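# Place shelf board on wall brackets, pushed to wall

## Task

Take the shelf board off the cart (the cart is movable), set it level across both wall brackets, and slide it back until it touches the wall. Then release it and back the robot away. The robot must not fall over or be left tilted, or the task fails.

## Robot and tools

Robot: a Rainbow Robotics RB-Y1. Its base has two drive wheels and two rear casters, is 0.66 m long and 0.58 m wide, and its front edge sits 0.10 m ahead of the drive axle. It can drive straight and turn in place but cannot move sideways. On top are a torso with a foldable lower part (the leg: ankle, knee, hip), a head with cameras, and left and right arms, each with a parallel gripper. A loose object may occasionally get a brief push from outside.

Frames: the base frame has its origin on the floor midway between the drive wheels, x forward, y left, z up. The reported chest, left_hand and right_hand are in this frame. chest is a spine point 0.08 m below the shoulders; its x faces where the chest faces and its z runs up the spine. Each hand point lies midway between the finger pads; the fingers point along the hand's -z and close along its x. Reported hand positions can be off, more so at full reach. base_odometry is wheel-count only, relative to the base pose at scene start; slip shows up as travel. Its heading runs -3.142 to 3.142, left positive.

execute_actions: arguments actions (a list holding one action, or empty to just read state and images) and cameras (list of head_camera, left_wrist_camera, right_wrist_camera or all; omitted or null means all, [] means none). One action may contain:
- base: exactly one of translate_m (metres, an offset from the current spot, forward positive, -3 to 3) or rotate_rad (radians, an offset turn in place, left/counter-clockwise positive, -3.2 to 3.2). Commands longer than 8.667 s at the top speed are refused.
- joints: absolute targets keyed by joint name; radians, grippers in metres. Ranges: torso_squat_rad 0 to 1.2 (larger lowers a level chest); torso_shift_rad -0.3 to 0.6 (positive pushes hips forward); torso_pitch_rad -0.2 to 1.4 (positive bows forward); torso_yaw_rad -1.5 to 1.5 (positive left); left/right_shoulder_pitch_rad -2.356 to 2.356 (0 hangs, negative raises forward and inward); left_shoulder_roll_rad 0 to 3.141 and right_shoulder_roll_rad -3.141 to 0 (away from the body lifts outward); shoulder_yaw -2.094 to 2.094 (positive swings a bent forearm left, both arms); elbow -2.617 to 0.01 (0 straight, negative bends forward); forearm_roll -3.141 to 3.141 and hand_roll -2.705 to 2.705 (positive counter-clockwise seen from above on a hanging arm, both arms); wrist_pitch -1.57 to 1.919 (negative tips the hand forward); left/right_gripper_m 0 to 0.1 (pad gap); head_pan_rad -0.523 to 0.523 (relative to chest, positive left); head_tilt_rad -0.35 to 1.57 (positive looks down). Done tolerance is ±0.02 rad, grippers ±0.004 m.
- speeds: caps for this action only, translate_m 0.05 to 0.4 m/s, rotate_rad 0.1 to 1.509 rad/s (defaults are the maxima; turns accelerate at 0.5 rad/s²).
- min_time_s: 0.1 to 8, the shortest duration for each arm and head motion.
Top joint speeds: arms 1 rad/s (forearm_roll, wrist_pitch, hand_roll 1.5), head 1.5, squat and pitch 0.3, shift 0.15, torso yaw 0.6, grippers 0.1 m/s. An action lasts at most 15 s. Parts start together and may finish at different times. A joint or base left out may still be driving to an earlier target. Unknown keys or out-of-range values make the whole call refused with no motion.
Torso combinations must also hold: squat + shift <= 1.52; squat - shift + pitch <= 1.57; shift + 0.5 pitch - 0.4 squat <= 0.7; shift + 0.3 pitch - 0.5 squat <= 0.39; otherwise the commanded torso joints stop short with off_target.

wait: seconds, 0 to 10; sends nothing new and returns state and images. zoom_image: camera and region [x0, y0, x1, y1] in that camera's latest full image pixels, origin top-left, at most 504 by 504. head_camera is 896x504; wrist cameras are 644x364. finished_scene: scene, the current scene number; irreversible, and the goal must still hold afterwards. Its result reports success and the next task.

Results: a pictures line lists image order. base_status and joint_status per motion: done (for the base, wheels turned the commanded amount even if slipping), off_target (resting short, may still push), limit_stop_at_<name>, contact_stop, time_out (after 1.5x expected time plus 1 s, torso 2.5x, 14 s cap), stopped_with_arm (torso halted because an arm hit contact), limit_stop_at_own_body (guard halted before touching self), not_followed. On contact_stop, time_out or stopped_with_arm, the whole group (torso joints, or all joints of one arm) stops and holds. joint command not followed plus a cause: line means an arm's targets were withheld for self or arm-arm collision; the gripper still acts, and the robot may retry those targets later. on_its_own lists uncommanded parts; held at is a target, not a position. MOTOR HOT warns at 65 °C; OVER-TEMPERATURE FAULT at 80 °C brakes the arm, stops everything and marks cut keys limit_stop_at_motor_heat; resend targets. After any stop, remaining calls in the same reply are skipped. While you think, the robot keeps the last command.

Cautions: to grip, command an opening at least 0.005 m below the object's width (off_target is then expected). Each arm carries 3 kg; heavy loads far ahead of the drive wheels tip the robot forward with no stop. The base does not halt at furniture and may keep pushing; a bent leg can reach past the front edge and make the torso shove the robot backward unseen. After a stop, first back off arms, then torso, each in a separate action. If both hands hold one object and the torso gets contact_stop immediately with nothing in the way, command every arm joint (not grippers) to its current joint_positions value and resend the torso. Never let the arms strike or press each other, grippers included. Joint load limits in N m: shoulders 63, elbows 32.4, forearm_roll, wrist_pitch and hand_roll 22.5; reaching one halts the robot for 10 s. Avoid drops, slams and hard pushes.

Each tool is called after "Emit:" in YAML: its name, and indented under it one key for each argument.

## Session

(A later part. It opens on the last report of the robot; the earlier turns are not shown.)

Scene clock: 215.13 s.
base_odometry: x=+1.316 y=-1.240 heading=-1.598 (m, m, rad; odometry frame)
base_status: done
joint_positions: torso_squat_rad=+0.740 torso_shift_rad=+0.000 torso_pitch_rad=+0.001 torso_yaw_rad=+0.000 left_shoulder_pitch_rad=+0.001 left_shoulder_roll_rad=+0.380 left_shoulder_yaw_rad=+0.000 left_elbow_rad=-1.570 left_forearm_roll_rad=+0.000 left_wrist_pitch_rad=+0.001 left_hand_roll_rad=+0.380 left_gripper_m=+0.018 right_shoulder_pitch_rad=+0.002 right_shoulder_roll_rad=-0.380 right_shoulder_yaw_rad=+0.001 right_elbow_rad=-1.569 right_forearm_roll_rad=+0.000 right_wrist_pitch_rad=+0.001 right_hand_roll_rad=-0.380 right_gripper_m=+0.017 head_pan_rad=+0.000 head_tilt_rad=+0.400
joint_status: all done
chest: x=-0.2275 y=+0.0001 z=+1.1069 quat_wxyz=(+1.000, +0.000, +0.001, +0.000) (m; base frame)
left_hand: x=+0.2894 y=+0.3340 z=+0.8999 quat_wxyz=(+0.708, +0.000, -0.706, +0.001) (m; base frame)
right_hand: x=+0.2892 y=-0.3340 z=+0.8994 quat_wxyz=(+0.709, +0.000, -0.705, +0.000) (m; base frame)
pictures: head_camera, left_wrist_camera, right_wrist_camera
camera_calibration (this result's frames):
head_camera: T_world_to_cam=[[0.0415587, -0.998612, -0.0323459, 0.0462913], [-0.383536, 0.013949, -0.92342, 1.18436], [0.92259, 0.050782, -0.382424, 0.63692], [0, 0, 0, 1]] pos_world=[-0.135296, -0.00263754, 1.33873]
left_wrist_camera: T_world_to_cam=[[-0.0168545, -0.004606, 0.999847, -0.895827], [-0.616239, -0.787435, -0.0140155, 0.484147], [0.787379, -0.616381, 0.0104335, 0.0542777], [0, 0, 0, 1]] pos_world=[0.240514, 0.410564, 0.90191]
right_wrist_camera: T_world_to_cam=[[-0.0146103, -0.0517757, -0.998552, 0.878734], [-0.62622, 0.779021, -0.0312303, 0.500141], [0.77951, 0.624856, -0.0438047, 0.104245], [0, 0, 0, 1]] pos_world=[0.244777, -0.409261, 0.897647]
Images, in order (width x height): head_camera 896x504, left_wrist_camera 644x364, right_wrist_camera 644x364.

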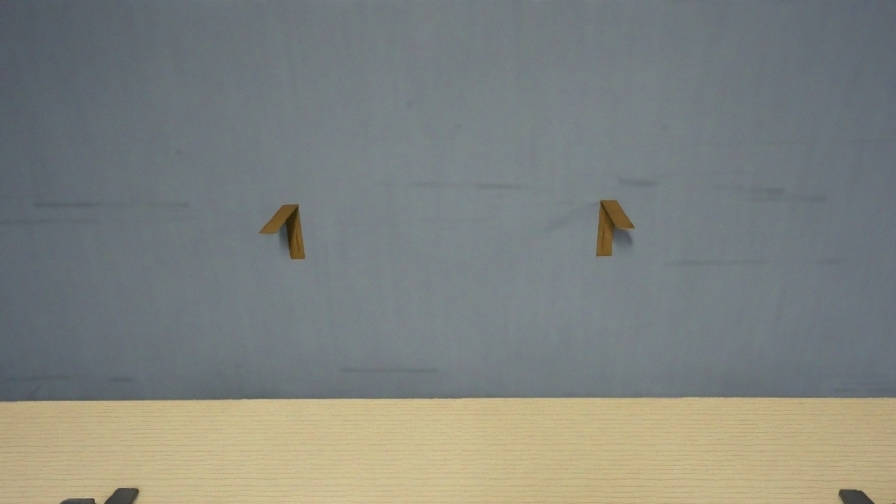

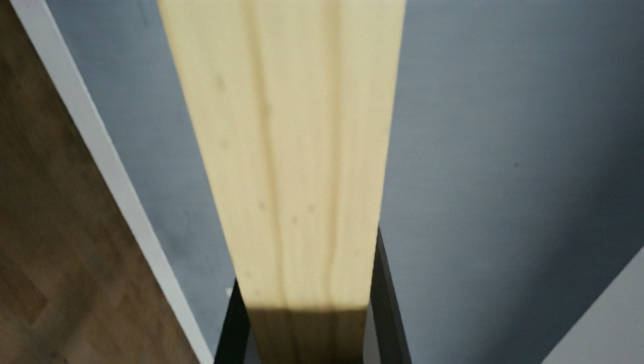

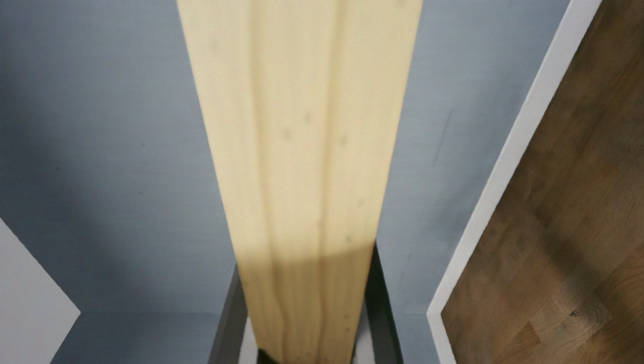

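Emit:
execute_actions:
  actions:
    - {"base":{"rotate_rad":0.2},"joints":{"torso_squat_rad":0.67}}
  cameras: []

Emit:
execute_actions:
  actions:
    - {"base":{"translate_m":0.4}}
  cameras: []

Emit:
execute_actions:
  actions:
    - {"base":{"rotate_rad":-0.2},"joints":{"head_tilt_rad":0.55}}
  cameras: ["head_camera"]

Scene clock: 245.20 s.
base_odometry: x=+1.316 y=-1.241 heading=-1.398 (m, m, rad; odometry frame)
base_status: done
joint_positions: torso_squat_rad=+0.670 torso_shift_rad=+0.000 torso_pitch_rad=+0.001 torso_yaw_rad=+0.000 left_shoulder_pitch_rad=+0.001 left_shoulder_roll_rad=+0.380 left_shoulder_yaw_rad=+0.000 left_elbow_rad=-1.570 left_forearm_roll_rad=+0.000 left_wrist_pitch_rad=+0.001 left_hand_roll_rad=+0.380 left_gripper_m=+0.018 right_shoulder_pitch_rad=+0.002 right_shoulder_roll_rad=-0.380 right_shoulder_yaw_rad=+0.001 right_elbow_rad=-1.569 right_forearm_roll_rad=+0.000 right_wrist_pitch_rad=+0.001 right_hand_roll_rad=-0.380 right_gripper_m=+0.017 head_pan_rad=+0.000 head_tilt_rad=+0.400
joint_status: all done
chest: x=-0.2275 y=+0.0001 z=+1.1386 quat_wxyz=(+1.000, +0.000, +0.001, +0.000) (m; base frame)
left_hand: x=+0.2894 y=+0.3340 z=+0.9316 quat_wxyz=(+0.708, +0.000, -0.706, +0.001) (m; base frame)
right_hand: x=+0.2892 y=-0.3340 z=+0.9311 quat_wxyz=(+0.709, +0.000, -0.705, +0.000) (m; base frame)
pictures: none
No camera images: the call's "cameras" was empty. Leave "cameras" out to get every camera's image.

Scene clock: 247.63 s.
base_odometry: x=+1.385 y=-1.635 heading=-1.399 (m, m, rad; odometry frame)
base_status: done
joint_positions: torso_squat_rad=+0.670 torso_shift_rad=+0.000 torso_pitch_rad=+0.001 torso_yaw_rad=+0.000 left_shoulder_pitch_rad=+0.001 left_shoulder_roll_rad=+0.380 left_shoulder_yaw_rad=+0.000 left_elbow_rad=-1.570 left_forearm_roll_rad=+0.000 left_wrist_pitch_rad=+0.001 left_hand_roll_rad=+0.380 left_gripper_m=+0.018 right_shoulder_pitch_rad=+0.002 right_shoulder_roll_rad=-0.380 right_shoulder_yaw_rad=+0.001 right_elbow_rad=-1.569 right_forearm_roll_rad=+0.000 right_wrist_pitch_rad=+0.001 right_hand_roll_rad=-0.380 right_gripper_m=+0.017 head_pan_rad=+0.000 head_tilt_rad=+0.400
joint_status: not commanded
chest: x=-0.2275 y=+0.0001 z=+1.1386 quat_wxyz=(+1.000, +0.000, +0.001, +0.000) (m; base frame)
left_hand: x=+0.2895 y=+0.3340 z=+0.9316 quat_wxyz=(+0.708, +0.000, -0.706, +0.001) (m; base frame)
right_hand: x=+0.2893 y=-0.3340 z=+0.9311 quat_wxyz=(+0.709, +0.000, -0.705, +0.000) (m; base frame)
pictures: none
No camera images: the call's "cameras" was empty. Leave "cameras" out to get every camera's image.

Scene clock: 249.23 s.
base_odometry: x=+1.385 y=-1.635 heading=-1.599 (m, m, rad; odometry frame)
base_status: done
joint_positions: torso_squat_rad=+0.670 torso_shift_rad=+0.000 torso_pitch_rad=+0.001 torso_yaw_rad=+0.000 left_shoulder_pitch_rad=+0.001 left_shoulder_roll_rad=+0.380 left_shoulder_yaw_rad=+0.000 left_elbow_rad=-1.570 left_forearm_roll_rad=+0.000 left_wrist_pitch_rad=+0.001 left_hand_roll_rad=+0.380 left_gripper_m=+0.018 right_shoulder_pitch_rad=+0.002 right_shoulder_roll_rad=-0.380 right_shoulder_yaw_rad=+0.001 right_elbow_rad=-1.569 right_forearm_roll_rad=+0.000 right_wrist_pitch_rad=+0.001 right_hand_roll_rad=-0.380 right_gripper_m=+0.017 head_pan_rad=+0.000 head_tilt_rad=+0.550
joint_status: all done
chest: x=-0.2275 y=+0.0002 z=+1.1386 quat_wxyz=(+1.000, +0.000, +0.001, +0.000) (m; base frame)
left_hand: x=+0.2895 y=+0.3340 z=+0.9316 quat_wxyz=(+0.708, +0.000, -0.706, +0.001) (m; base frame)
right_hand: x=+0.2892 y=-0.3340 z=+0.9311 quat_wxyz=(+0.709, +0.000, -0.705, +0.000) (m; base frame)
pictures: head_camera
camera_calibration (this result's frames):
head_camera: T_world_to_cam=[[0.0362125, -0.998616, -0.0381297, 0.0540115], [-0.517262, 0.0139161, -0.855714, 1.09562], [0.855061, 0.0507106, -0.516042, 0.814012], [0, 0, 0, 1]] pos_world=[-0.131265, -0.0025889, 1.35966]
Images, in order (width x height): head_camera 896x504.

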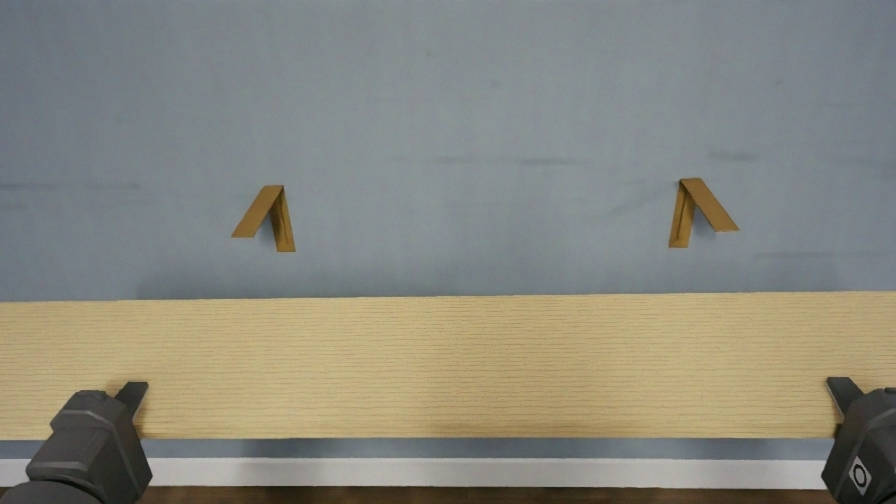

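Emit:
execute_actions:
  actions:
    - {"base":{"translate_m":0.445},"joints":{"torso_squat_rad":0.71,"head_tilt_rad":0.75},"speeds":{"translate_m":0.25}}

Scene clock: 266.87 s.
base_odometry: x=+1.372 y=-2.080 heading=-1.599 (m, m, rad; odometry frame)
base_status: done
joint_positions: torso_squat_rad=+0.710 torso_shift_rad=+0.000 torso_pitch_rad=+0.001 torso_yaw_rad=+0.000 left_shoulder_pitch_rad=+0.001 left_shoulder_roll_rad=+0.380 left_shoulder_yaw_rad=+0.000 left_elbow_rad=-1.570 left_forearm_roll_rad=+0.000 left_wrist_pitch_rad=+0.001 left_hand_roll_rad=+0.380 left_gripper_m=+0.018 right_shoulder_pitch_rad=+0.002 right_shoulder_roll_rad=-0.380 right_shoulder_yaw_rad=+0.001 right_elbow_rad=-1.569 right_forearm_roll_rad=+0.000 right_wrist_pitch_rad=+0.001 right_hand_roll_rad=-0.380 right_gripper_m=+0.017 head_pan_rad=+0.000 head_tilt_rad=+0.750
joint_status: all done
chest: x=-0.2275 y=+0.0002 z=+1.1208 quat_wxyz=(+1.000, +0.000, +0.001, +0.000) (m; base frame)
left_hand: x=+0.2894 y=+0.3340 z=+0.9138 quat_wxyz=(+0.708, +0.000, -0.706, +0.001) (m; base frame)
right_hand: x=+0.2892 y=-0.3340 z=+0.9133 quat_wxyz=(+0.709, +0.000, -0.705, +0.000) (m; base frame)
pictures: head_camera, left_wrist_camera, right_wrist_camera
camera_calibration (this result's frames):
head_camera: T_world_to_cam=[[0.0278358, -0.998619, -0.0445481, 0.0600916], [-0.676901, 0.0139621, -0.735942, 0.889363], [0.735548, 0.0506401, -0.675577, 0.991056], [0, 0, 0, 1]] pos_world=[-0.128631, -0.00259595, 1.32673]
left_wrist_camera: T_world_to_cam=[[-0.0168403, -0.00451825, 0.999848, -0.909752], [-0.616241, -0.787434, -0.0139376, 0.484284], [0.787377, -0.616382, 0.0104763, 0.0541047], [0, 0, 0, 1]] pos_world=[0.240514, 0.41058, 0.915797]
right_wrist_camera: T_world_to_cam=[[-0.0146641, -0.0518263, -0.998548, 0.892627], [-0.626225, 0.779017, -0.0312358, 0.500555], [0.779505, 0.624858, -0.0438785, 0.104906], [0, 0, 0, 1]] pos_world=[0.244775, -0.409231, 0.911569]
Images, in order (width x height): head_camera 896x504, left_wrist_camera 644x364, right_wrist_camera 644x364.

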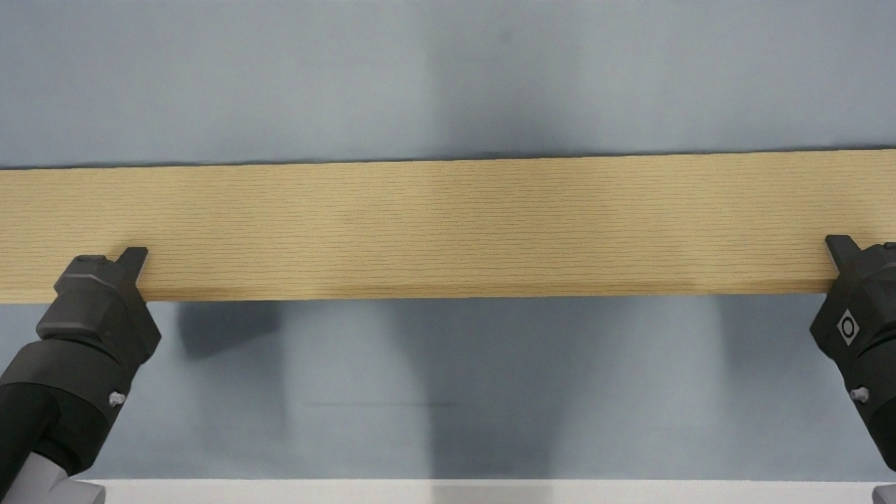

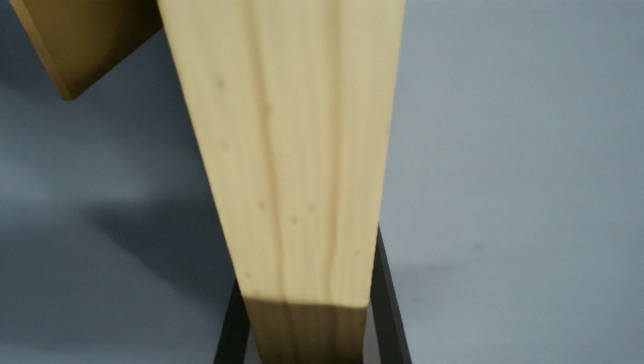

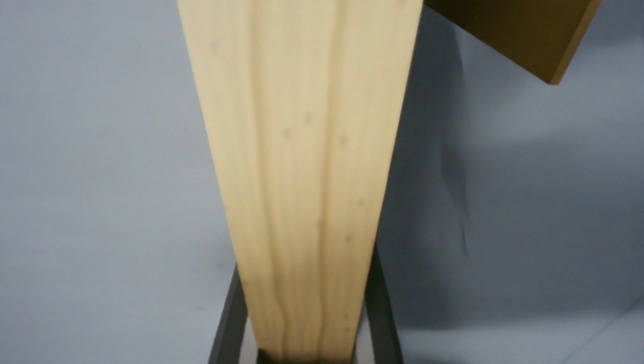

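Emit:
execute_actions:
  actions:
    - {"joints":{"torso_squat_rad":0.785}}

Scene clock: 281.93 s.
base_odometry: x=+1.372 y=-2.080 heading=-1.599 (m, m, rad; odometry frame)
base_status: not commanded
joint_positions: torso_squat_rad=+0.785 torso_shift_rad=+0.000 torso_pitch_rad=+0.001 torso_yaw_rad=+0.000 left_shoulder_pitch_rad=+0.001 left_shoulder_roll_rad=+0.380 left_shoulder_yaw_rad=+0.000 left_elbow_rad=-1.570 left_forearm_roll_rad=+0.000 left_wrist_pitch_rad=+0.001 left_hand_roll_rad=+0.380 left_gripper_m=+0.018 right_shoulder_pitch_rad=+0.002 right_shoulder_roll_rad=-0.380 right_shoulder_yaw_rad=+0.001 right_elbow_rad=-1.569 right_forearm_roll_rad=+0.000 right_wrist_pitch_rad=+0.001 right_hand_roll_rad=-0.380 right_gripper_m=+0.017 head_pan_rad=+0.000 head_tilt_rad=+0.750
joint_status: all done
chest: x=-0.2277 y=+0.0002 z=+1.0851 quat_wxyz=(+1.000, +0.000, +0.001, +0.000) (m; base frame)
left_hand: x=+0.2894 y=+0.3340 z=+0.8782 quat_wxyz=(+0.708, +0.000, -0.706, +0.001) (m; base frame)
right_hand: x=+0.2891 y=-0.3340 z=+0.8777 quat_wxyz=(+0.709, +0.000, -0.705, +0.000) (m; base frame)
pictures: head_camera, left_wrist_camera, right_wrist_camera
camera_calibration (this result's frames):
head_camera: T_world_to_cam=[[0.027847, -0.998619, -0.044541, 0.0584984], [-0.676715, 0.013962, -0.736113, 0.863217], [0.735719, 0.0506401, -0.675392, 0.966875], [0, 0, 0, 1]] pos_world=[-0.128825, -0.00259732, 1.29105]
left_wrist_camera: T_world_to_cam=[[-0.017072, -0.00451614, 0.999844, -0.874105], [-0.616227, -0.787442, -0.0140786, 0.483861], [0.787383, -0.616372, 0.0106603, 0.0543805], [0, 0, 0, 1]] pos_world=[0.240427, 0.410584, 0.880201]
right_wrist_camera: T_world_to_cam=[[-0.0144037, -0.0518248, -0.998552, 0.857035], [-0.626215, 0.779018, -0.0313981, 0.499532], [0.779517, 0.624856, -0.0436742, 0.103229], [0, 0, 0, 1]] pos_world=[0.24469, -0.409232, 0.875987]
Images, in order (width x height): head_camera 896x504, left_wrist_camera 644x364, right_wrist_camera 644x364.

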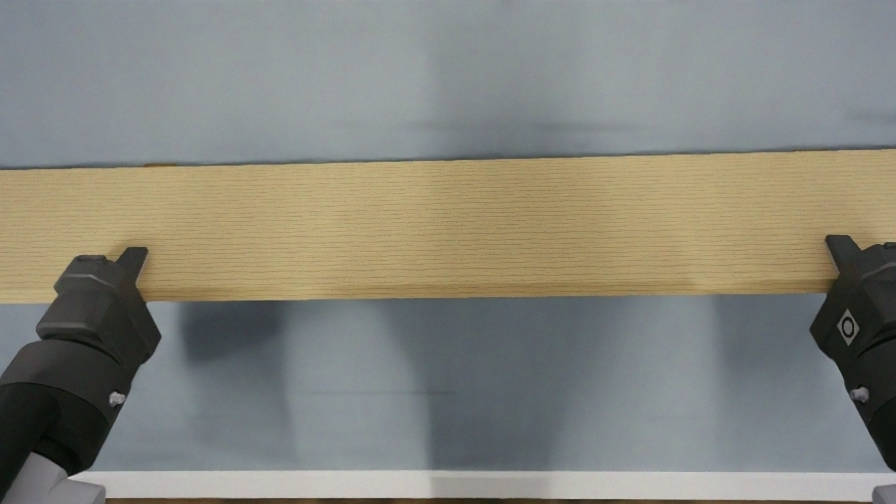

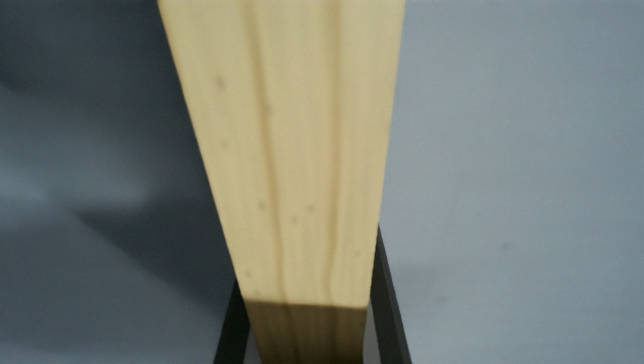

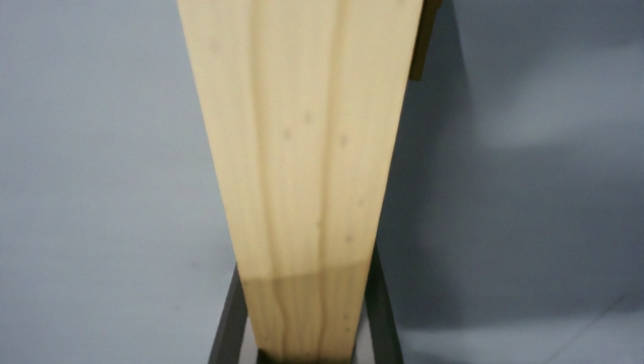

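Emit:
execute_actions:
  actions:
    - {"base":{"rotate_rad":-0.012}}
  cameras: []

Emit:
execute_actions:
  actions:
    - {"base":{"translate_m":0.02},"speeds":{"translate_m":0.05}}

Scene clock: 292.37 s.
base_odometry: x=+1.372 y=-2.080 heading=-1.610 (m, m, rad; odometry frame)
base_status: done
joint_positions: torso_squat_rad=+0.785 torso_shift_rad=+0.000 torso_pitch_rad=+0.001 torso_yaw_rad=+0.000 left_shoulder_pitch_rad=+0.001 left_shoulder_roll_rad=+0.380 left_shoulder_yaw_rad=+0.000 left_elbow_rad=-1.570 left_forearm_roll_rad=+0.000 left_wrist_pitch_rad=+0.001 left_hand_roll_rad=+0.380 left_gripper_m=+0.018 right_shoulder_pitch_rad=+0.002 right_shoulder_roll_rad=-0.380 right_shoulder_yaw_rad=+0.001 right_elbow_rad=-1.569 right_forearm_roll_rad=+0.000 right_wrist_pitch_rad=+0.001 right_hand_roll_rad=-0.380 right_gripper_m=+0.017 head_pan_rad=+0.000 head_tilt_rad=+0.750
joint_status: not commanded
chest: x=-0.2277 y=+0.0001 z=+1.0851 quat_wxyz=(+1.000, +0.000, +0.001, +0.000) (m; base frame)
left_hand: x=+0.2894 y=+0.3340 z=+0.8782 quat_wxyz=(+0.708, +0.000, -0.706, +0.001) (m; base frame)
right_hand: x=+0.2891 y=-0.3340 z=+0.8777 quat_wxyz=(+0.709, +0.000, -0.705, +0.000) (m; base frame)
pictures: none
No camera images: the call's "cameras" was empty. Leave "cameras" out to get every camera's image.

Scene clock: 293.40 s.
base_odometry: x=+1.371 y=-2.100 heading=-1.611 (m, m, rad; odometry frame)
base_status: done
joint_positions: torso_squat_rad=+0.785 torso_shift_rad=+0.000 torso_pitch_rad=+0.001 torso_yaw_rad=+0.000 left_shoulder_pitch_rad=+0.001 left_shoulder_roll_rad=+0.380 left_shoulder_yaw_rad=+0.000 left_elbow_rad=-1.570 left_forearm_roll_rad=+0.000 left_wrist_pitch_rad=+0.001 left_hand_roll_rad=+0.380 left_gripper_m=+0.018 right_shoulder_pitch_rad=+0.002 right_shoulder_roll_rad=-0.380 right_shoulder_yaw_rad=+0.001 right_elbow_rad=-1.569 right_forearm_roll_rad=+0.000 right_wrist_pitch_rad=+0.001 right_hand_roll_rad=-0.380 right_gripper_m=+0.017 head_pan_rad=+0.000 head_tilt_rad=+0.750
joint_status: not commanded
chest: x=-0.2276 y=+0.0001 z=+1.0851 quat_wxyz=(+1.000, +0.000, +0.001, +0.000) (m; base frame)
left_hand: x=+0.2894 y=+0.3340 z=+0.8781 quat_wxyz=(+0.708, +0.000, -0.706, +0.001) (m; base frame)
right_hand: x=+0.2892 y=-0.3340 z=+0.8776 quat_wxyz=(+0.709, +0.000, -0.705, +0.000) (m; base frame)
pictures: head_camera, left_wrist_camera, right_wrist_camera
camera_calibration (this result's frames):
head_camera: T_world_to_cam=[[0.0278293, -0.998619, -0.0445697, 0.0585042], [-0.676854, 0.0139856, -0.735985, 0.863122], [0.735591, 0.0506491, -0.675529, 0.966945], [0, 0, 0, 1]] pos_world=[-0.128697, -0.00262283, 1.29105]
left_wrist_camera: T_world_to_cam=[[-0.016905, -0.00452085, 0.999847, -0.874092], [-0.616272, -0.787409, -0.01398, 0.483775], [0.787352, -0.616414, 0.0105251, 0.0544463], [0, 0, 0, 1]] pos_world=[0.240492, 0.410539, 0.880148]
right_wrist_camera: T_world_to_cam=[[-0.0146252, -0.0517961, -0.998551, 0.857004], [-0.626217, 0.779023, -0.0312371, 0.499425], [0.779511, 0.624853, -0.043829, 0.103344], [0, 0, 0, 1]] pos_world=[0.244725, -0.409249, 0.875892]
Images, in order (width x height): head_camera 896x504, left_wrist_camera 644x364, right_wrist_camera 644x364.

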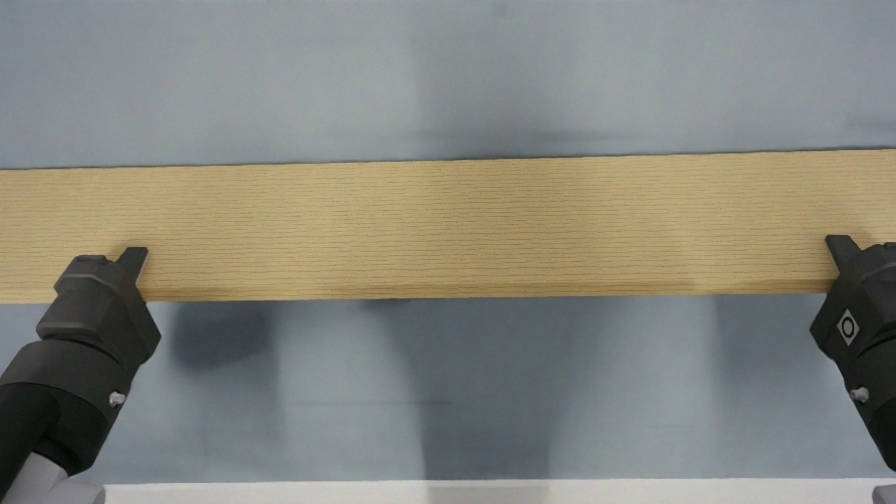

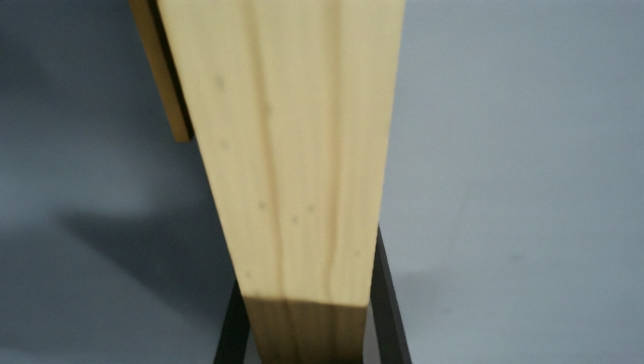

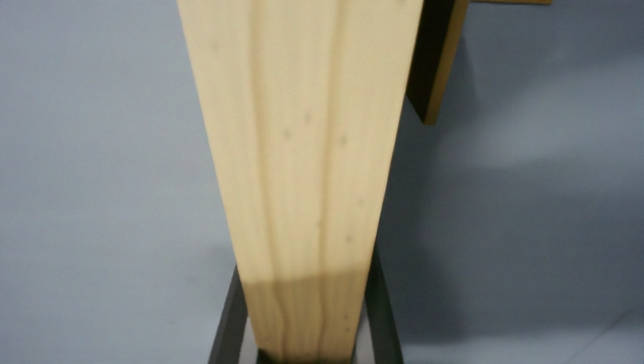

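Emit:
execute_actions:
  actions:
    - {"base":{"translate_m":0.018},"speeds":{"translate_m":0.05}}

Scene clock: 301.90 s.
base_odometry: x=+1.370 y=-2.118 heading=-1.611 (m, m, rad; odometry frame)
base_status: done
joint_positions: torso_squat_rad=+0.785 torso_shift_rad=+0.000 torso_pitch_rad=+0.001 torso_yaw_rad=+0.000 left_shoulder_pitch_rad=+0.001 left_shoulder_roll_rad=+0.380 left_shoulder_yaw_rad=+0.000 left_elbow_rad=-1.570 left_forearm_roll_rad=+0.000 left_wrist_pitch_rad=+0.001 left_hand_roll_rad=+0.380 left_gripper_m=+0.018 right_shoulder_pitch_rad=+0.002 right_shoulder_roll_rad=-0.380 right_shoulder_yaw_rad=+0.001 right_elbow_rad=-1.569 right_forearm_roll_rad=+0.000 right_wrist_pitch_rad=+0.001 right_hand_roll_rad=-0.380 right_gripper_m=+0.017 head_pan_rad=+0.000 head_tilt_rad=+0.750
joint_status: not commanded
chest: x=-0.2276 y=+0.0001 z=+1.0851 quat_wxyz=(+1.000, +0.000, +0.001, +0.000) (m; base frame)
left_hand: x=+0.2894 y=+0.3340 z=+0.8781 quat_wxyz=(+0.708, +0.000, -0.706, +0.001) (m; base frame)
right_hand: x=+0.2892 y=-0.3340 z=+0.8776 quat_wxyz=(+0.709, +0.000, -0.705, +0.000) (m; base frame)
pictures: head_camera, left_wrist_camera, right_wrist_camera
camera_calibration (this result's frames):
head_camera: T_world_to_cam=[[0.0278283, -0.998619, -0.0445704, 0.0585044], [-0.67687, 0.0139856, -0.73597, 0.863107], [0.735576, 0.0506491, -0.675546, 0.966954], [0, 0, 0, 1]] pos_world=[-0.128686, -0.00262288, 1.29105]
left_wrist_camera: T_world_to_cam=[[-0.016888, -0.00452084, 0.999847, -0.874087], [-0.616275, -0.787407, -0.0139695, 0.483763], [0.78735, -0.616417, 0.0105117, 0.0544614], [0, 0, 0, 1]] pos_world=[0.240489, 0.410538, 0.880139]
right_wrist_camera: T_world_to_cam=[[-0.0146571, -0.0517961, -0.99855, 0.856998], [-0.626215, 0.779025, -0.0312172, 0.49941], [0.779512, 0.62485, -0.0438538, 0.103363], [0, 0, 0, 1]] pos_world=[0.244727, -0.40925, 0.875878]
Images, in order (width x height): head_camera 896x504, left_wrist_camera 644x364, right_wrist_camera 644x364.

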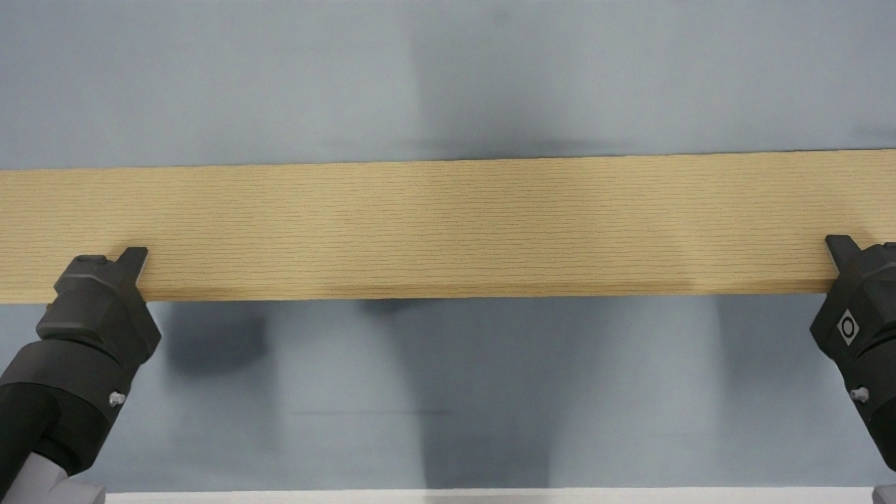

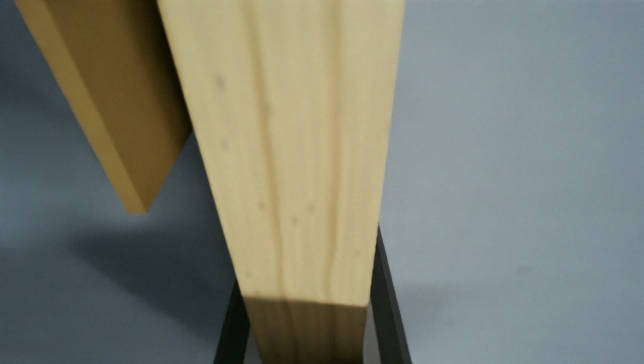

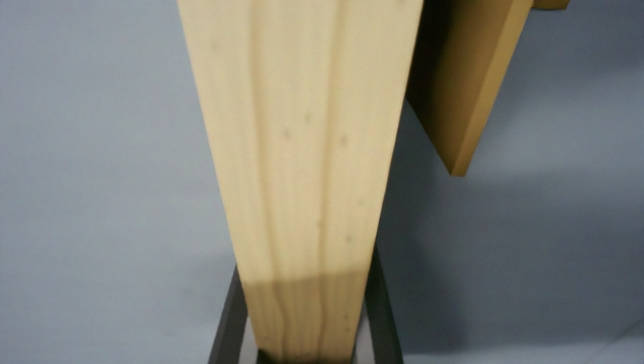

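Emit:
execute_actions:
  actions:
    - {"base":{"translate_m":0.01},"speeds":{"translate_m":0.05},"joints":{"torso_squat_rad":0.8}}

Scene clock: 312.37 s.
base_odometry: x=+1.370 y=-2.128 heading=-1.611 (m, m, rad; odometry frame)
base_status: done
joint_positions: torso_squat_rad=+0.800 torso_shift_rad=+0.000 torso_pitch_rad=+0.000 torso_yaw_rad=+0.001 left_shoulder_pitch_rad=+0.003 left_shoulder_roll_rad=+0.380 left_shoulder_yaw_rad=+0.000 left_elbow_rad=-1.571 left_forearm_roll_rad=+0.000 left_wrist_pitch_rad=+0.000 left_hand_roll_rad=+0.380 left_gripper_m=+0.018 right_shoulder_pitch_rad=+0.002 right_shoulder_roll_rad=-0.380 right_shoulder_yaw_rad=+0.001 right_elbow_rad=-1.569 right_forearm_roll_rad=+0.000 right_wrist_pitch_rad=+0.001 right_hand_roll_rad=-0.380 right_gripper_m=+0.017 head_pan_rad=+0.000 head_tilt_rad=+0.750
joint_status: all done
chest: x=-0.2282 y=-0.0001 z=+1.0776 quat_wxyz=(+1.000, +0.000, +0.000, +0.000) (m; base frame)
left_hand: x=+0.2884 y=+0.3343 z=+0.8717 quat_wxyz=(+0.708, +0.000, -0.707, +0.001) (m; base frame)
right_hand: x=+0.2890 y=-0.3340 z=+0.8705 quat_wxyz=(+0.709, +0.000, -0.706, +0.000) (m; base frame)
pictures: head_camera, left_wrist_camera, right_wrist_camera
camera_calibration (this result's frames):
head_camera: T_world_to_cam=[[0.0284964, -0.998582, -0.0449582, 0.0585373], [-0.67599, 0.0138806, -0.73678, 0.858178], [0.736359, 0.0513869, -0.674636, 0.961554], [0, 0, 0, 1]] pos_world=[-0.129598, -0.00286907, 1.28362]
left_wrist_camera: T_world_to_cam=[[-0.0193171, -0.00507851, 0.999801, -0.866736], [-0.615771, -0.787765, -0.0158987, 0.484954], [0.787689, -0.615955, 0.0120901, 0.053918], [0, 0, 0, 1]] pos_world=[0.239407, 0.410839, 0.873622]
right_wrist_camera: T_world_to_cam=[[-0.01353, -0.0514176, -0.998586, 0.849757], [-0.62648, 0.778796, -0.0316122, 0.499392], [0.77932, 0.625166, -0.0427492, 0.102316], [0, 0, 0, 1]] pos_world=[0.24462, -0.409197, 0.868716]
Images, in order (width x height): head_camera 896x504, left_wrist_camera 644x364, right_wrist_camera 644x364.

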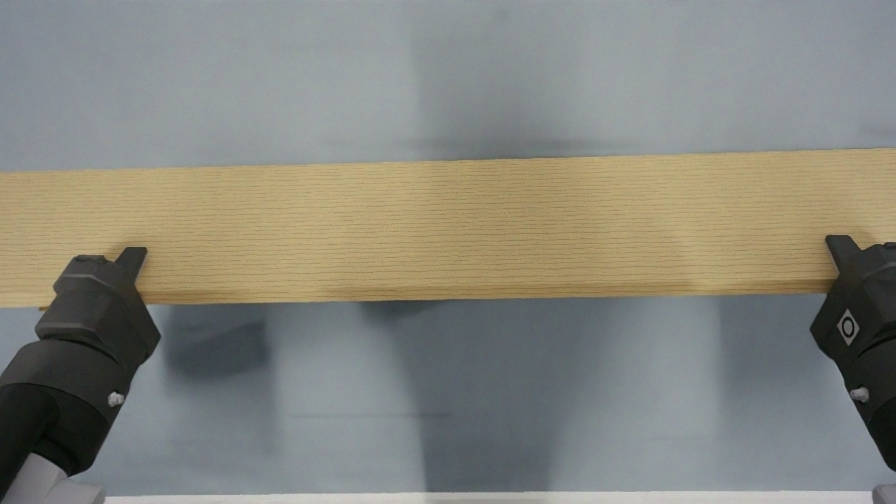

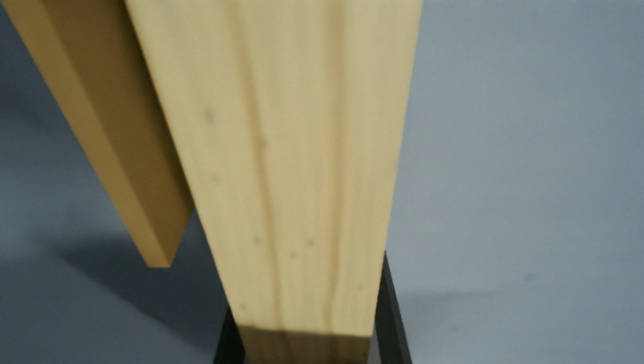

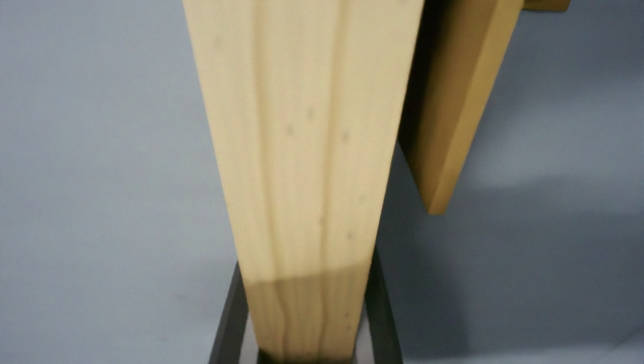

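Emit:
execute_actions:
  actions:
    - {"base":{"rotate_rad":0.012},"joints":{"torso_squat_rad":0.812}}
  cameras: []

Emit:
execute_actions:
  actions:
    - {"base":{"translate_m":0.007},"speeds":{"translate_m":0.05}}

Scene clock: 319.93 s.
base_odometry: x=+1.370 y=-2.128 heading=-1.601 (m, m, rad; odometry frame)
base_status: done
joint_positions: torso_squat_rad=+0.812 torso_shift_rad=+0.000 torso_pitch_rad=+0.000 torso_yaw_rad=+0.000 left_shoulder_pitch_rad=+0.000 left_shoulder_roll_rad=+0.380 left_shoulder_yaw_rad=+0.000 left_elbow_rad=-1.571 left_forearm_roll_rad=+0.000 left_wrist_pitch_rad=+0.000 left_hand_roll_rad=+0.380 left_gripper_m=+0.018 right_shoulder_pitch_rad=+0.002 right_shoulder_roll_rad=-0.380 right_shoulder_yaw_rad=+0.001 right_elbow_rad=-1.569 right_forearm_roll_rad=+0.000 right_wrist_pitch_rad=+0.001 right_hand_roll_rad=-0.380 right_gripper_m=+0.017 head_pan_rad=+0.000 head_tilt_rad=+0.750
joint_status: all done
chest: x=-0.2279 y=+0.0000 z=+1.0716 quat_wxyz=(+1.000, +0.000, +0.000, +0.000) (m; base frame)
left_hand: x=+0.2896 y=+0.3339 z=+0.8667 quat_wxyz=(+0.707, +0.000, -0.707, +0.000) (m; base frame)
right_hand: x=+0.2890 y=-0.3342 z=+0.8644 quat_wxyz=(+0.709, +0.000, -0.705, +0.000) (m; base frame)
pictures: none
No camera images: the call's "cameras" was empty. Leave "cameras" out to get every camera's image.

Scene clock: 320.63 s.
base_odometry: x=+1.370 y=-2.134 heading=-1.600 (m, m, rad; odometry frame)
base_status: done
joint_positions: torso_squat_rad=+0.812 torso_shift_rad=-0.001 torso_pitch_rad=-0.001 torso_yaw_rad=+0.000 left_shoulder_pitch_rad=+0.003 left_shoulder_roll_rad=+0.380 left_shoulder_yaw_rad=+0.000 left_elbow_rad=-1.571 left_forearm_roll_rad=+0.000 left_wrist_pitch_rad=+0.000 left_hand_roll_rad=+0.380 left_gripper_m=+0.018 right_shoulder_pitch_rad=+0.005 right_shoulder_roll_rad=-0.380 right_shoulder_yaw_rad=+0.001 right_elbow_rad=-1.569 right_forearm_roll_rad=+0.000 right_wrist_pitch_rad=+0.001 right_hand_roll_rad=-0.380 right_gripper_m=+0.017 head_pan_rad=+0.000 head_tilt_rad=+0.750
joint_status: not commanded
chest: x=-0.2288 y=+0.0000 z=+1.0715 quat_wxyz=(+1.000, +0.000, +0.000, +0.000) (m; base frame)
left_hand: x=+0.2882 y=+0.3342 z=+0.8658 quat_wxyz=(+0.707, +0.000, -0.707, +0.000) (m; base frame)
right_hand: x=+0.2875 y=-0.3344 z=+0.8637 quat_wxyz=(+0.709, -0.001, -0.705, +0.000) (m; base frame)
pictures: head_camera, left_wrist_camera, right_wrist_camera
camera_calibration (this result's frames):
head_camera: T_world_to_cam=[[0.0279233, -0.99861, -0.0447096, 0.058007], [-0.675348, 0.014129, -0.737364, 0.854042], [0.73697, 0.0507842, -0.674015, 0.957308], [0, 0, 0, 1]] pos_world=[-0.130352, -0.00275654, 1.27757]
left_wrist_camera: T_world_to_cam=[[-0.0198786, -0.00507877, 0.99979, -0.860697], [-0.616094, -0.787505, -0.0162501, 0.484974], [0.787422, -0.616287, 0.0125255, 0.0539263], [0, 0, 0, 1]] pos_world=[0.239217, 0.410782, 0.867722]
right_wrist_camera: T_world_to_cam=[[-0.0147989, -0.0515073, -0.998563, 0.843183], [-0.625769, 0.779395, -0.0309283, 0.497947], [0.779868, 0.624412, -0.0437659, 0.103966], [0, 0, 0, 1]] pos_world=[0.242998, -0.409585, 0.861923]
Images, in order (width x height): head_camera 896x504, left_wrist_camera 644x364, right_wrist_camera 644x364.

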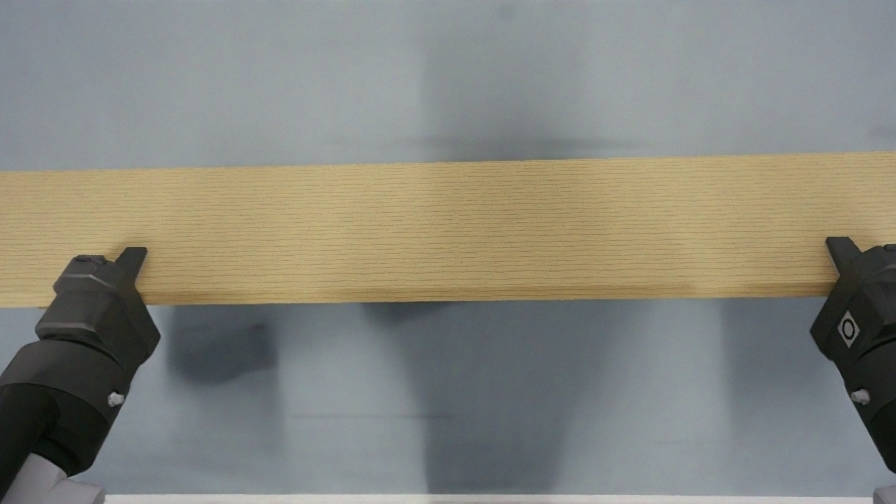

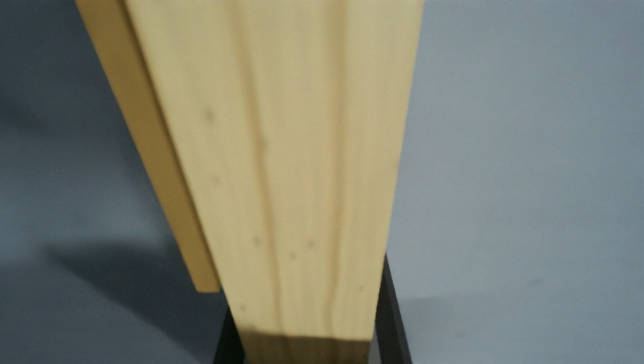

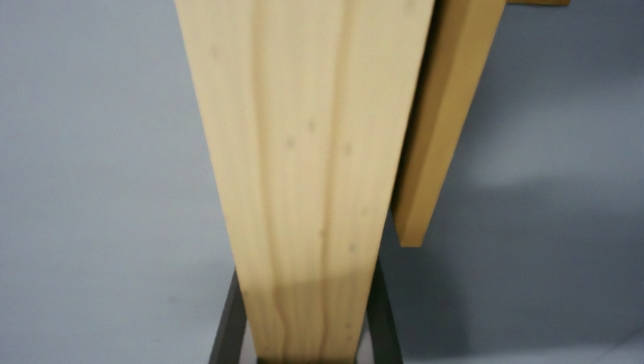

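Emit:
execute_actions:
  actions:
    - {"joints":{"left_gripper_m":0.06,"right_gripper_m":0.06}}

Emit:
execute_actions:
  actions:
    - {"base":{"translate_m":-0.5},"joints":{"head_tilt_rad":0.5}}

Scene clock: 324.57 s.
base_odometry: x=+1.370 y=-2.135 heading=-1.600 (m, m, rad; odometry frame)
base_status: not commanded
joint_positions: torso_squat_rad=+0.812 torso_shift_rad=+0.000 torso_pitch_rad=+0.000 torso_yaw_rad=+0.000 left_shoulder_pitch_rad=+0.000 left_shoulder_roll_rad=+0.380 left_shoulder_yaw_rad=+0.000 left_elbow_rad=-1.571 left_forearm_roll_rad=+0.000 left_wrist_pitch_rad=+0.000 left_hand_roll_rad=+0.380 left_gripper_m=+0.060 right_shoulder_pitch_rad=+0.000 right_shoulder_roll_rad=-0.380 right_shoulder_yaw_rad=+0.000 right_elbow_rad=-1.571 right_forearm_roll_rad=+0.000 right_wrist_pitch_rad=+0.000 right_hand_roll_rad=-0.380 right_gripper_m=+0.060 head_pan_rad=+0.000 head_tilt_rad=+0.750
joint_status: all done
chest: x=-0.2280 y=+0.0000 z=+1.0716 quat_wxyz=(+1.000, +0.000, +0.000, +0.000) (m; base frame)
left_hand: x=+0.2895 y=+0.3339 z=+0.8664 quat_wxyz=(+0.707, +0.000, -0.707, +0.000) (m; base frame)
right_hand: x=+0.2894 y=-0.3337 z=+0.8662 quat_wxyz=(+0.707, +0.000, -0.707, +0.000) (m; base frame)
pictures: head_camera, left_wrist_camera, right_wrist_camera
camera_calibration (this result's frames):
head_camera: T_world_to_cam=[[0.0278619, -0.998612, -0.0447048, 0.0579829], [-0.676205, 0.0141078, -0.736578, 0.853615], [0.736186, 0.0507521, -0.674873, 0.957527], [0, 0, 0, 1]] pos_world=[-0.129315, -0.00273674, 1.27756]
left_wrist_camera: T_world_to_cam=[[-0.0205973, -0.00523613, 0.999774, -0.860946], [-0.616622, -0.78708, -0.0168258, 0.48599], [0.78699, -0.616829, 0.012983, 0.0525673], [0, 0, 0, 1]] pos_world=[0.240569, 0.41043, 0.868246]
right_wrist_camera: T_world_to_cam=[[-0.00978565, -0.051482, -0.998626, 0.844345], [-0.6267, 0.778519, -0.0339938, 0.501343], [0.779199, 0.625506, -0.0398821, 0.0993772], [0, 0, 0, 1]] pos_world=[0.24502, -0.408998, 0.864191]
Images, in order (width x height): head_camera 896x504, left_wrist_camera 644x364, right_wrist_camera 644x364.

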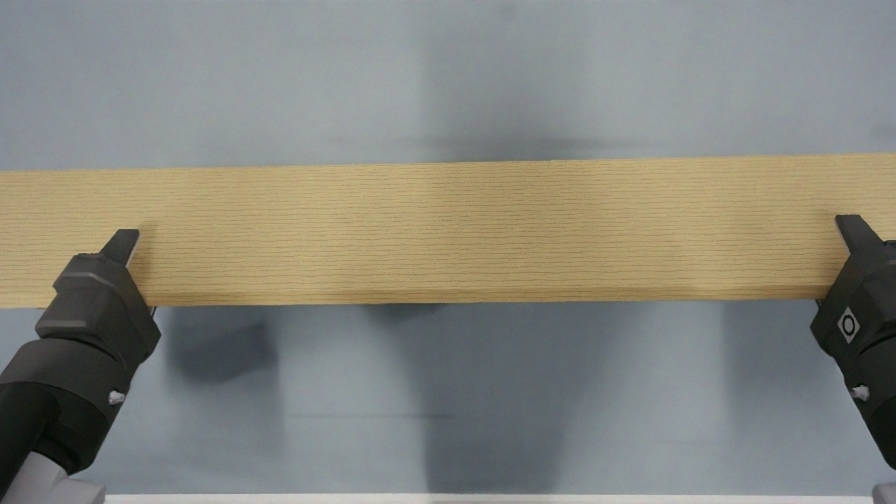

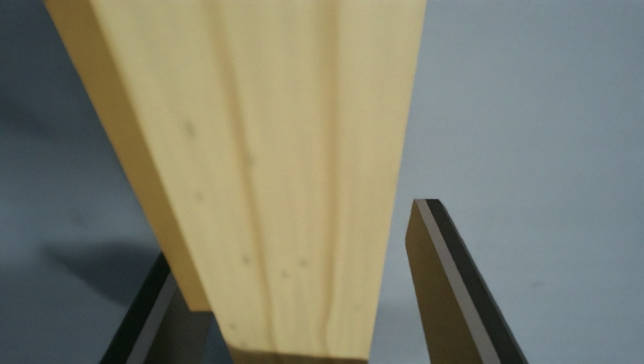

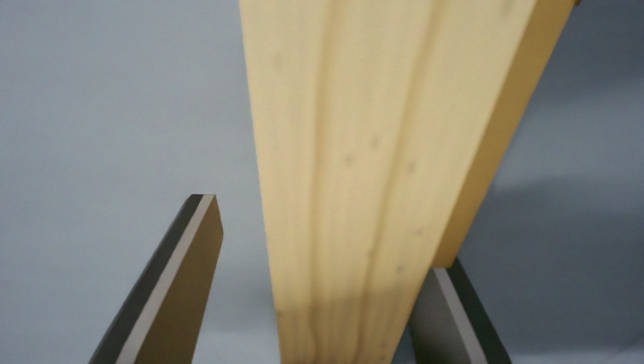

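Scene clock: 327.43 s.
base_odometry: x=+1.384 y=-1.635 heading=-1.598 (m, m, rad; odometry frame)
base_status: done
joint_positions: torso_squat_rad=+0.812 torso_shift_rad=+0.000 torso_pitch_rad=+0.000 torso_yaw_rad=+0.000 left_shoulder_pitch_rad=+0.000 left_shoulder_roll_rad=+0.380 left_shoulder_yaw_rad=+0.000 left_elbow_rad=-1.571 left_forearm_roll_rad=+0.000 left_wrist_pitch_rad=+0.000 left_hand_roll_rad=+0.380 left_gripper_m=+0.060 right_shoulder_pitch_rad=+0.000 right_shoulder_roll_rad=-0.380 right_shoulder_yaw_rad=+0.000 right_elbow_rad=-1.571 right_forearm_roll_rad=+0.000 right_wrist_pitch_rad=+0.000 right_hand_roll_rad=-0.380 right_gripper_m=+0.060 head_pan_rad=+0.000 head_tilt_rad=+0.500
joint_status: all done
chest: x=-0.2280 y=+0.0001 z=+1.0716 quat_wxyz=(+1.000, +0.000, +0.000, +0.000) (m; base frame)
left_hand: x=+0.2895 y=+0.3339 z=+0.8664 quat_wxyz=(+0.707, +0.000, -0.707, +0.000) (m; base frame)
right_hand: x=+0.2895 y=-0.3337 z=+0.8665 quat_wxyz=(+0.707, +0.000, -0.707, +0.000) (m; base frame)
pictures: head_camera, left_wrist_camera, right_wrist_camera
camera_calibration (this result's frames):
head_camera: T_world_to_cam=[[0.0381252, -0.998611, -0.0363724, 0.0495323], [-0.472912, 0.0140336, -0.880998, 1.07911], [0.880284, 0.0507892, -0.47172, 0.728904], [0, 0, 0, 1]] pos_world=[-0.133205, -0.00270073, 1.29634]
left_wrist_camera: T_world_to_cam=[[-0.020752, -0.00519374, 0.999771, -0.860984], [-0.616637, -0.787066, -0.0168881, 0.486071], [0.786974, -0.616847, 0.0131305, 0.0524113], [0, 0, 0, 1]] pos_world=[0.240616, 0.410428, 0.868308]
right_wrist_camera: T_world_to_cam=[[-0.00921618, -0.0515609, -0.998627, 0.84446], [-0.626765, 0.778448, -0.0344083, 0.501735], [0.779154, 0.625588, -0.0394909, 0.0989704], [0, 0, 0, 1]] pos_world=[0.245139, -0.408948, 0.864473]
Images, in order (width x height): head_camera 896x504, left_wrist_camera 644x364, right_wrist_camera 644x364.

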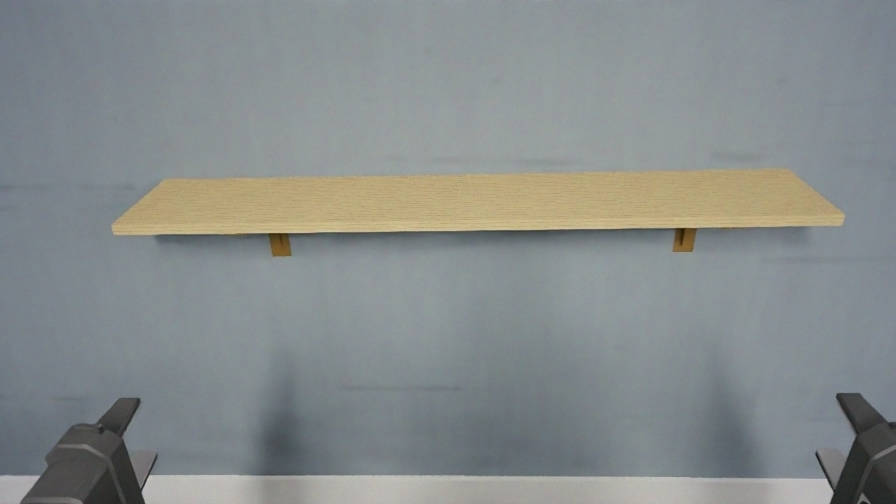

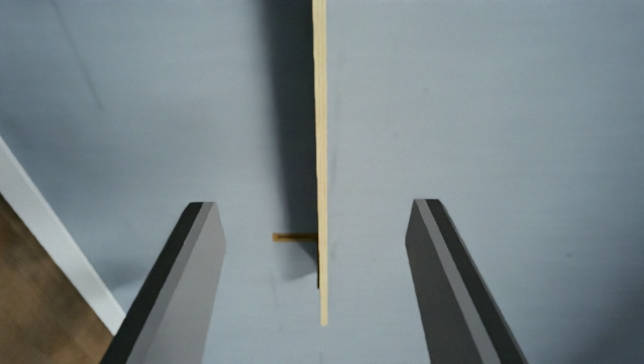

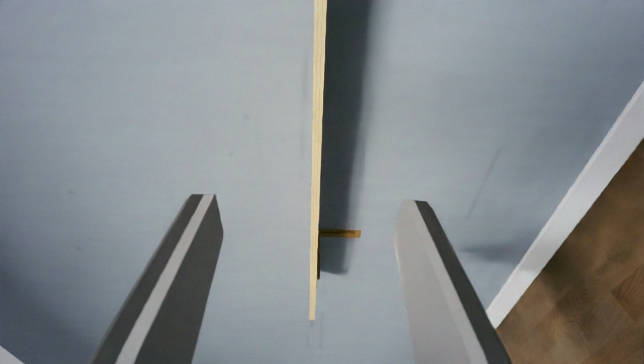

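Emit:
finished_scene:
  scene: 1

The scene is finished: the task was done.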